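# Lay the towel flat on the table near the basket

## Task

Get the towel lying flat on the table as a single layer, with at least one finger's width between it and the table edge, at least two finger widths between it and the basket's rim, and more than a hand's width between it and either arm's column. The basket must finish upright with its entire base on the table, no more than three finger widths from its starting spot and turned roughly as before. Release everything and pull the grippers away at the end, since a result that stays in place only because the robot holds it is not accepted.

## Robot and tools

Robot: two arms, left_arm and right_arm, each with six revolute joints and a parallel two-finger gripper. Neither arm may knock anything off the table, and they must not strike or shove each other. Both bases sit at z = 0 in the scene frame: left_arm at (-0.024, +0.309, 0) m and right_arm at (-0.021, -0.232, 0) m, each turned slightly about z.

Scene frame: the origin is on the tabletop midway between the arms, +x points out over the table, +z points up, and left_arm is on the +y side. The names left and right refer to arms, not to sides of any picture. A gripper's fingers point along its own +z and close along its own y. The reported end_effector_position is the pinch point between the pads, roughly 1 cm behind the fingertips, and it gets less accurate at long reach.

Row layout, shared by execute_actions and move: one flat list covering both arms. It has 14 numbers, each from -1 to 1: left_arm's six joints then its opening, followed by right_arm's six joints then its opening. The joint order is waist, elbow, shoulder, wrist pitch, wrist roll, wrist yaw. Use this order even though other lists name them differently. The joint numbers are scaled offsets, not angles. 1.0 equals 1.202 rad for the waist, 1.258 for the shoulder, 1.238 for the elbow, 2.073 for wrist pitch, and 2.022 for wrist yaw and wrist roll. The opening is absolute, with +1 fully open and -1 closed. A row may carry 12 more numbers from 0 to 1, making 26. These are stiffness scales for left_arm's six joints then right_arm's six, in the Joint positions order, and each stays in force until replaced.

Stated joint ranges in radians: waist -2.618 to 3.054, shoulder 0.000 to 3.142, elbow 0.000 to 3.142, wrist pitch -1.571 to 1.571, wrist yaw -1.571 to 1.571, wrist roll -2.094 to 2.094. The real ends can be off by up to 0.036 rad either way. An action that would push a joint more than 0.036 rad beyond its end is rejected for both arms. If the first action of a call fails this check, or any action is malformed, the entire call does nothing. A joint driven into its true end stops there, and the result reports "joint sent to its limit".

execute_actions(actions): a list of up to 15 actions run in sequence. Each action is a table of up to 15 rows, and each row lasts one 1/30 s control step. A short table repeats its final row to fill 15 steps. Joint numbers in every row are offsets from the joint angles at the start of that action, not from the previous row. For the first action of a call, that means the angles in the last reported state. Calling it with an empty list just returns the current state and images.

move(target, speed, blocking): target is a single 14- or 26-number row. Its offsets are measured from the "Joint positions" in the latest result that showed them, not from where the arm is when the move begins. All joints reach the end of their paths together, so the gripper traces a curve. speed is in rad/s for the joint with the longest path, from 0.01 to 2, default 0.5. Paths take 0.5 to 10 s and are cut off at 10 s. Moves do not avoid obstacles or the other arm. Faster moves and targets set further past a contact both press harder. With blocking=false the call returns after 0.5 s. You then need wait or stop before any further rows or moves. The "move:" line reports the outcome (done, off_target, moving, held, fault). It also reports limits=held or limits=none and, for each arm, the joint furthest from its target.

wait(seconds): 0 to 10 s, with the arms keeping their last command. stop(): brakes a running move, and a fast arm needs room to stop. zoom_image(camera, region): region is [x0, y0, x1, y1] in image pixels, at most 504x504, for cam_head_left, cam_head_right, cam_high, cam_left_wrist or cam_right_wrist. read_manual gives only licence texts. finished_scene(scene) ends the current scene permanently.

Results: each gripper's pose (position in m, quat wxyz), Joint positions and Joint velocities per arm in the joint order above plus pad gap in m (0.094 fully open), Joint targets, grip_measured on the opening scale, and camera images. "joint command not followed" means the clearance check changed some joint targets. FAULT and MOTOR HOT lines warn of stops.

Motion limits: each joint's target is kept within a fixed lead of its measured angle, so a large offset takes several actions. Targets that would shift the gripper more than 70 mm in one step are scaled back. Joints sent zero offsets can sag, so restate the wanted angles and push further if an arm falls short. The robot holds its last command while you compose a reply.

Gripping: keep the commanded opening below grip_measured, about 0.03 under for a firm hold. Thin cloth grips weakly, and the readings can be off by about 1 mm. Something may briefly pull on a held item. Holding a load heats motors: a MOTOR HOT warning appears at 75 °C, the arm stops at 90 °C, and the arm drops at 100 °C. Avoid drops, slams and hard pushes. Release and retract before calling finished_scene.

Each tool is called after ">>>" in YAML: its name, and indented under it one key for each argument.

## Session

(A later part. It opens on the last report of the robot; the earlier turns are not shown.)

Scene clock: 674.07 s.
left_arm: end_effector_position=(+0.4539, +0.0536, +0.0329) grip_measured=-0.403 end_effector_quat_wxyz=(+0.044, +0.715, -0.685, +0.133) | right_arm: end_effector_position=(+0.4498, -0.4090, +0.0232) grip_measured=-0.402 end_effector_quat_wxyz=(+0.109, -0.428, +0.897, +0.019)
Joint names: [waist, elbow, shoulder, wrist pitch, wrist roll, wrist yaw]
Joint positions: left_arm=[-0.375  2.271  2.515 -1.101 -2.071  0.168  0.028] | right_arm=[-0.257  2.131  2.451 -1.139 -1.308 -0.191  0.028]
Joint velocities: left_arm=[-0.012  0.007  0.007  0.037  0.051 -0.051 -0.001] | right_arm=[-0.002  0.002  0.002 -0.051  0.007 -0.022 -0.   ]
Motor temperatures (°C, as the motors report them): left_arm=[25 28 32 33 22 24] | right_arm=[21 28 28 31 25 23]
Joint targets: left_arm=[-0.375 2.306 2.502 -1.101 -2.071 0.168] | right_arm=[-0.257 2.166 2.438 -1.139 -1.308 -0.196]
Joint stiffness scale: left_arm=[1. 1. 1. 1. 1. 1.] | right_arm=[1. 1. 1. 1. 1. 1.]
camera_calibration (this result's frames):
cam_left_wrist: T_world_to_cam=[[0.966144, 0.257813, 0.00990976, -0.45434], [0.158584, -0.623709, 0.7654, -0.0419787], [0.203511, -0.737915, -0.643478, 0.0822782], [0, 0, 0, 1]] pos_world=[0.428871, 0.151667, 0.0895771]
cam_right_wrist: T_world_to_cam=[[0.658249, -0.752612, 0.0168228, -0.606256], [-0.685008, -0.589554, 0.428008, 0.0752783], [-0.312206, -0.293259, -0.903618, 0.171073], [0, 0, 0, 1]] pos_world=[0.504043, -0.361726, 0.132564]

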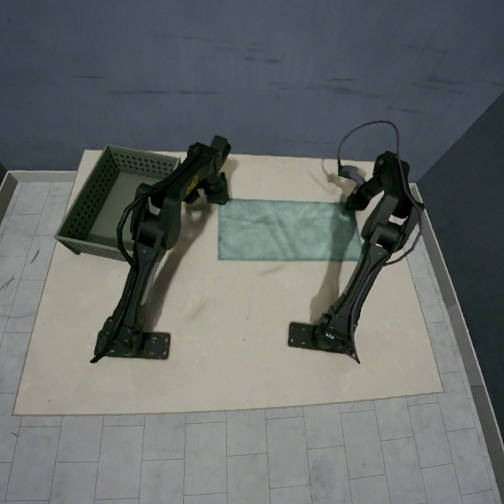

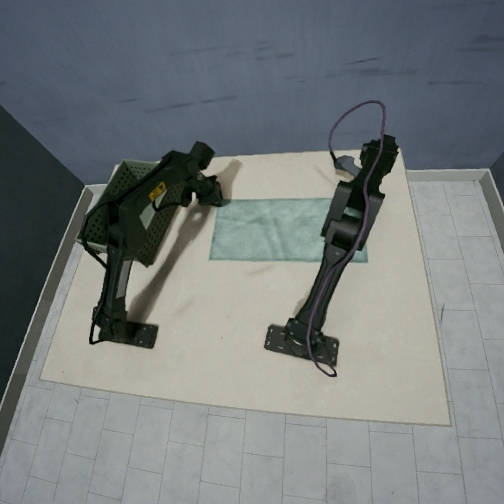

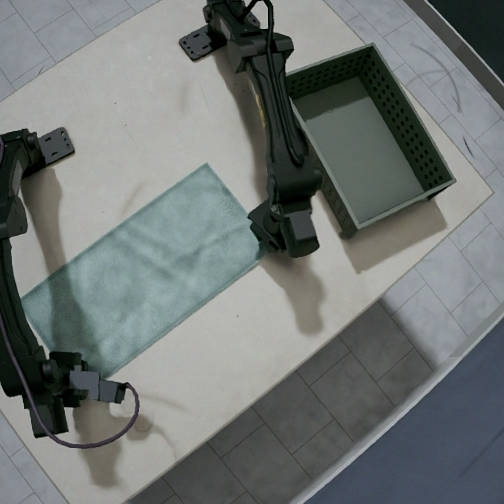

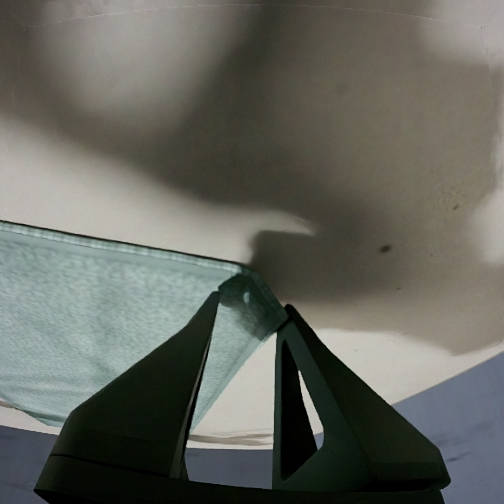

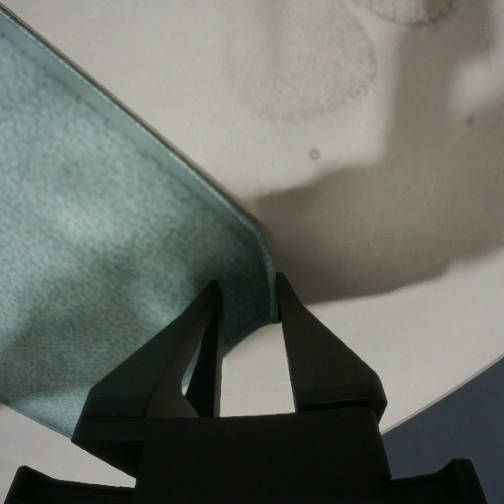

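>>> execute_actions:
  actions:
    - [[0,0.028,-0.03,0,0,0,-0.4,0,0.028,-0.03,0,0,0,-0.4],[0,0.028,-0.035,0,0,0,-0.4,0,0.028,-0.035,0,0,0,-0.4],[0,0.028,-0.04,0,0,0,-0.4,0,0.028,-0.04,0,0,0,-0.4],[0,0.028,-0.045,0,0,0,-0.3,0,0.028,-0.045,0,0,0,-0.3],[0,0.028,-0.045,0,0,0,-0.2,0,0.028,-0.045,0,0,0,-0.2],[0,0.028,-0.045,0,0,0,-0.1,0,0.028,-0.045,0,0,0,-0.1],[0,0.028,-0.045,0,0,0,0,0,0.028,-0.045,0,0,0,0],[0,0.028,-0.045,0,0,0,0.1,0,0.028,-0.045,0,0,0,0.1]]

>>> move:
  target: [0.1,-0.75,-1,0.1,0.5,-0.08,0.1, -0.2,-0.7,-1,0.1,0.3,0.09,0.1]
  speed: 0.8

Scene clock: 681.50 s.
left_arm: end_effector_position=(+0.4560, +0.0526, +0.0482) grip_measured=+0.097 end_effector_quat_wxyz=(+0.040, +0.713, -0.685, +0.147) | right_arm: end_effector_position=(+0.4516, -0.4106, +0.0354) grip_measured=+0.098 end_effector_quat_wxyz=(+0.115, -0.428, +0.896, +0.008)
Joint names: [waist, elbow, shoulder, wrist pitch, wrist roll, wrist yaw]
Joint positions: left_arm=[-0.375  2.271  2.485 -1.101 -2.071  0.168  0.052] | right_arm=[-0.257  2.131  2.425 -1.139 -1.308 -0.187  0.052]
Joint velocities: left_arm=[ 0.002 -0.007 -0.007 -0.081  0.095  0.066  0.   ] | right_arm=[ 0.017 -0.012 -0.012  0.022 -0.051 -0.022  0.   ]
Motor temperatures (°C, as the motors report them): left_arm=[25 28 32 32 22 24] | right_arm=[21 28 29 31 25 23]
Joint targets: left_arm=[-0.375 2.306 2.458 -1.101 -2.071 0.168] | right_arm=[-0.257 2.166 2.394 -1.139 -1.308 -0.191]
Joint stiffness scale: left_arm=[1. 1. 1. 1. 1. 1.] | right_arm=[1. 1. 1. 1. 1. 1.]
camera_calibration (this result's frames):
cam_left_wrist: T_world_to_cam=[[0.965582, 0.258076, 0.0323871, -0.457093], [0.138069, -0.614097, 0.77706, -0.0463699], [0.220429, -0.745843, -0.628593, 0.082989], [0, 0, 0, 1]] pos_world=[0.42947, 0.151386, 0.103002]
cam_right_wrist: T_world_to_cam=[[0.657225, -0.752533, 0.0418238, -0.609255], [-0.694452, -0.583067, 0.421626, 0.0774725], [-0.292902, -0.306148, -0.905805, 0.168259], [0, 0, 0, 1]] pos_world=[0.503502, -0.361801, 0.145226]

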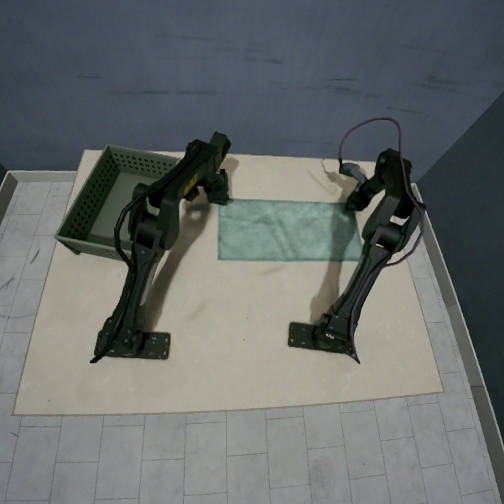

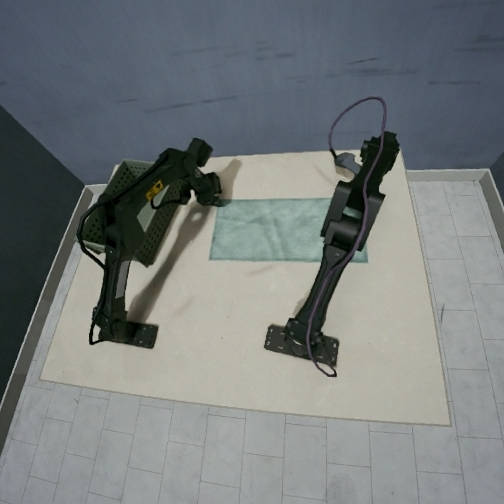

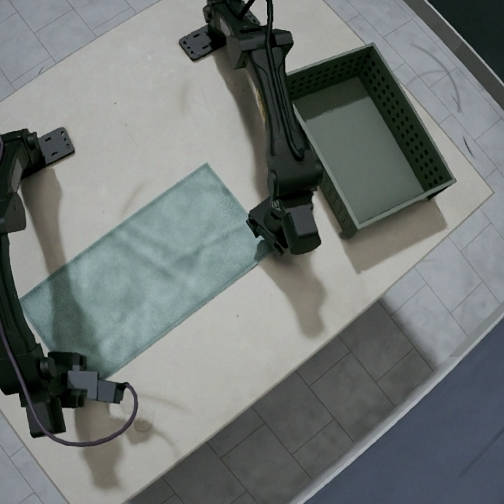

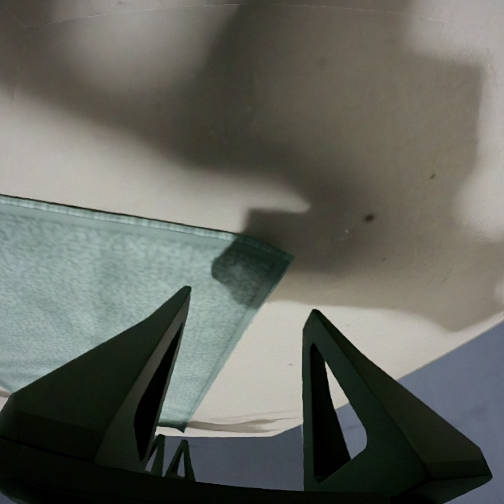

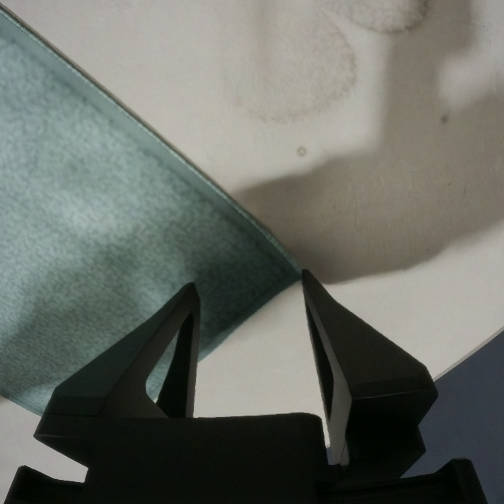

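Scene clock: 683.90 s.
left_arm: end_effector_position=(+0.3005, +0.1961, +0.2790) grip_measured=+0.097 end_effector_quat_wxyz=(+0.282, -0.334, +0.864, -0.250) | right_arm: end_effector_position=(+0.2330, -0.4250, +0.2550) grip_measured=+0.098 end_effector_quat_wxyz=(+0.269, -0.028, +0.938, -0.215)
Joint names: [waist, elbow, shoulder, wrist pitch, wrist roll, wrist yaw]
Joint positions: left_arm=[-0.266  1.358  1.238 -0.917 -1.073  0.019  0.052] | right_arm=[-0.486  1.272  1.183 -0.957 -0.714 -0.008  0.052]
Joint velocities: left_arm=[-0.007 -0.007 -0.007 -0.022  0.022 -0.037 -0.001] | right_arm=[ 0.002  0.012  0.007 -0.007 -0.037 -0.022  0.001]
Motor temperatures (°C, as the motors report them): left_arm=[25 28 32 33 22 24] | right_arm=[21 28 29 31 25 23]
Joint targets: left_arm=[-0.255 1.343 1.227 -0.894 -1.060 0.007] | right_arm=[-0.498 1.265 1.167 -0.932 -0.701 -0.005]
Joint stiffness scale: left_arm=[1. 1. 1. 1. 1. 1.] | right_arm=[1. 1. 1. 1. 1. 1.]
move: off_target (left_arm, right_arm); limits=none; left_arm: farthest joint: the wrist pitch, 0.024 radians from its target (0.207 radians at the start); right_arm: farthest joint: the wrist pitch, 0.025 radians from its target (0.208 radians at the start)
camera_calibration (this result's frames):
cam_left_wrist: T_world_to_cam=[[0.594896, -0.488963, 0.637976, -0.262515], [-0.769668, -0.575355, 0.276727, 0.288635], [0.231754, -0.655654, -0.718616, 0.373374], [0, 0, 0, 1]] pos_world=[0.291791, 0.282511, 0.355918]
cam_right_wrist: T_world_to_cam=[[-0.203896, -0.923373, 0.325282, -0.429891], [-0.973608, 0.226054, 0.0314104, 0.333105], [-0.102535, -0.310293, -0.945095, 0.262591], [0, 0, 0, 1]] pos_world=[0.263585, -0.390769, 0.377547]

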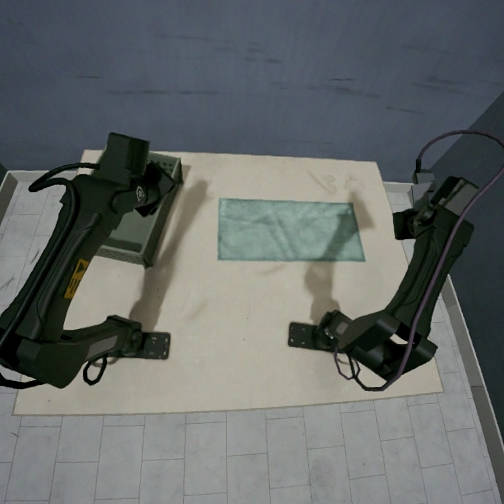

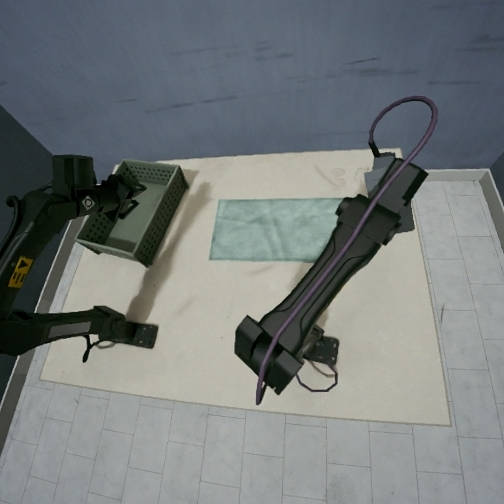

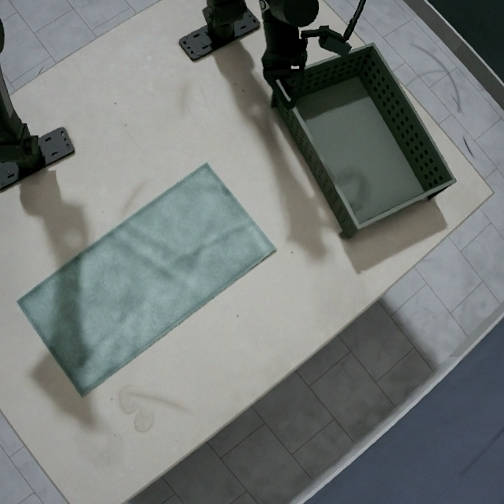

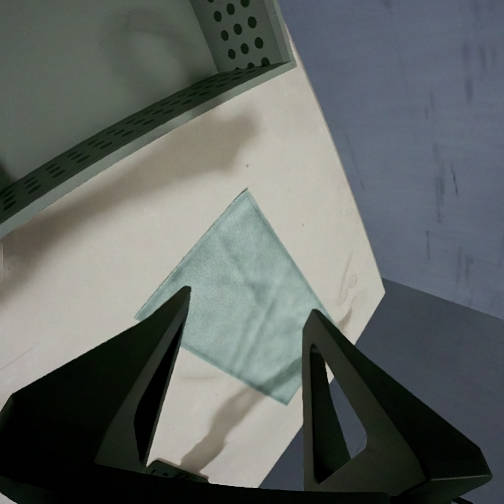

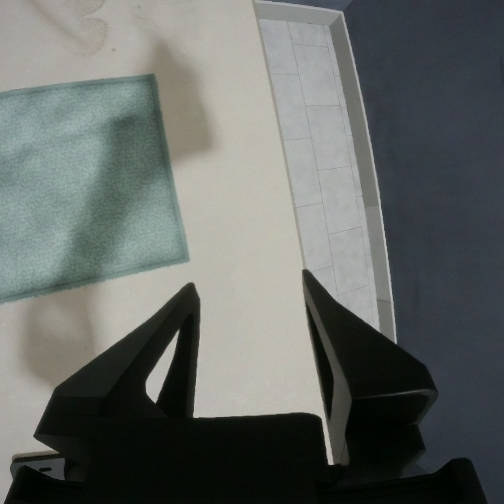

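The towel is flat with hems visible on all four edges, and the arms are clear.

>>> finished_scene:
  scene: 1

The scene is finished: the task was done.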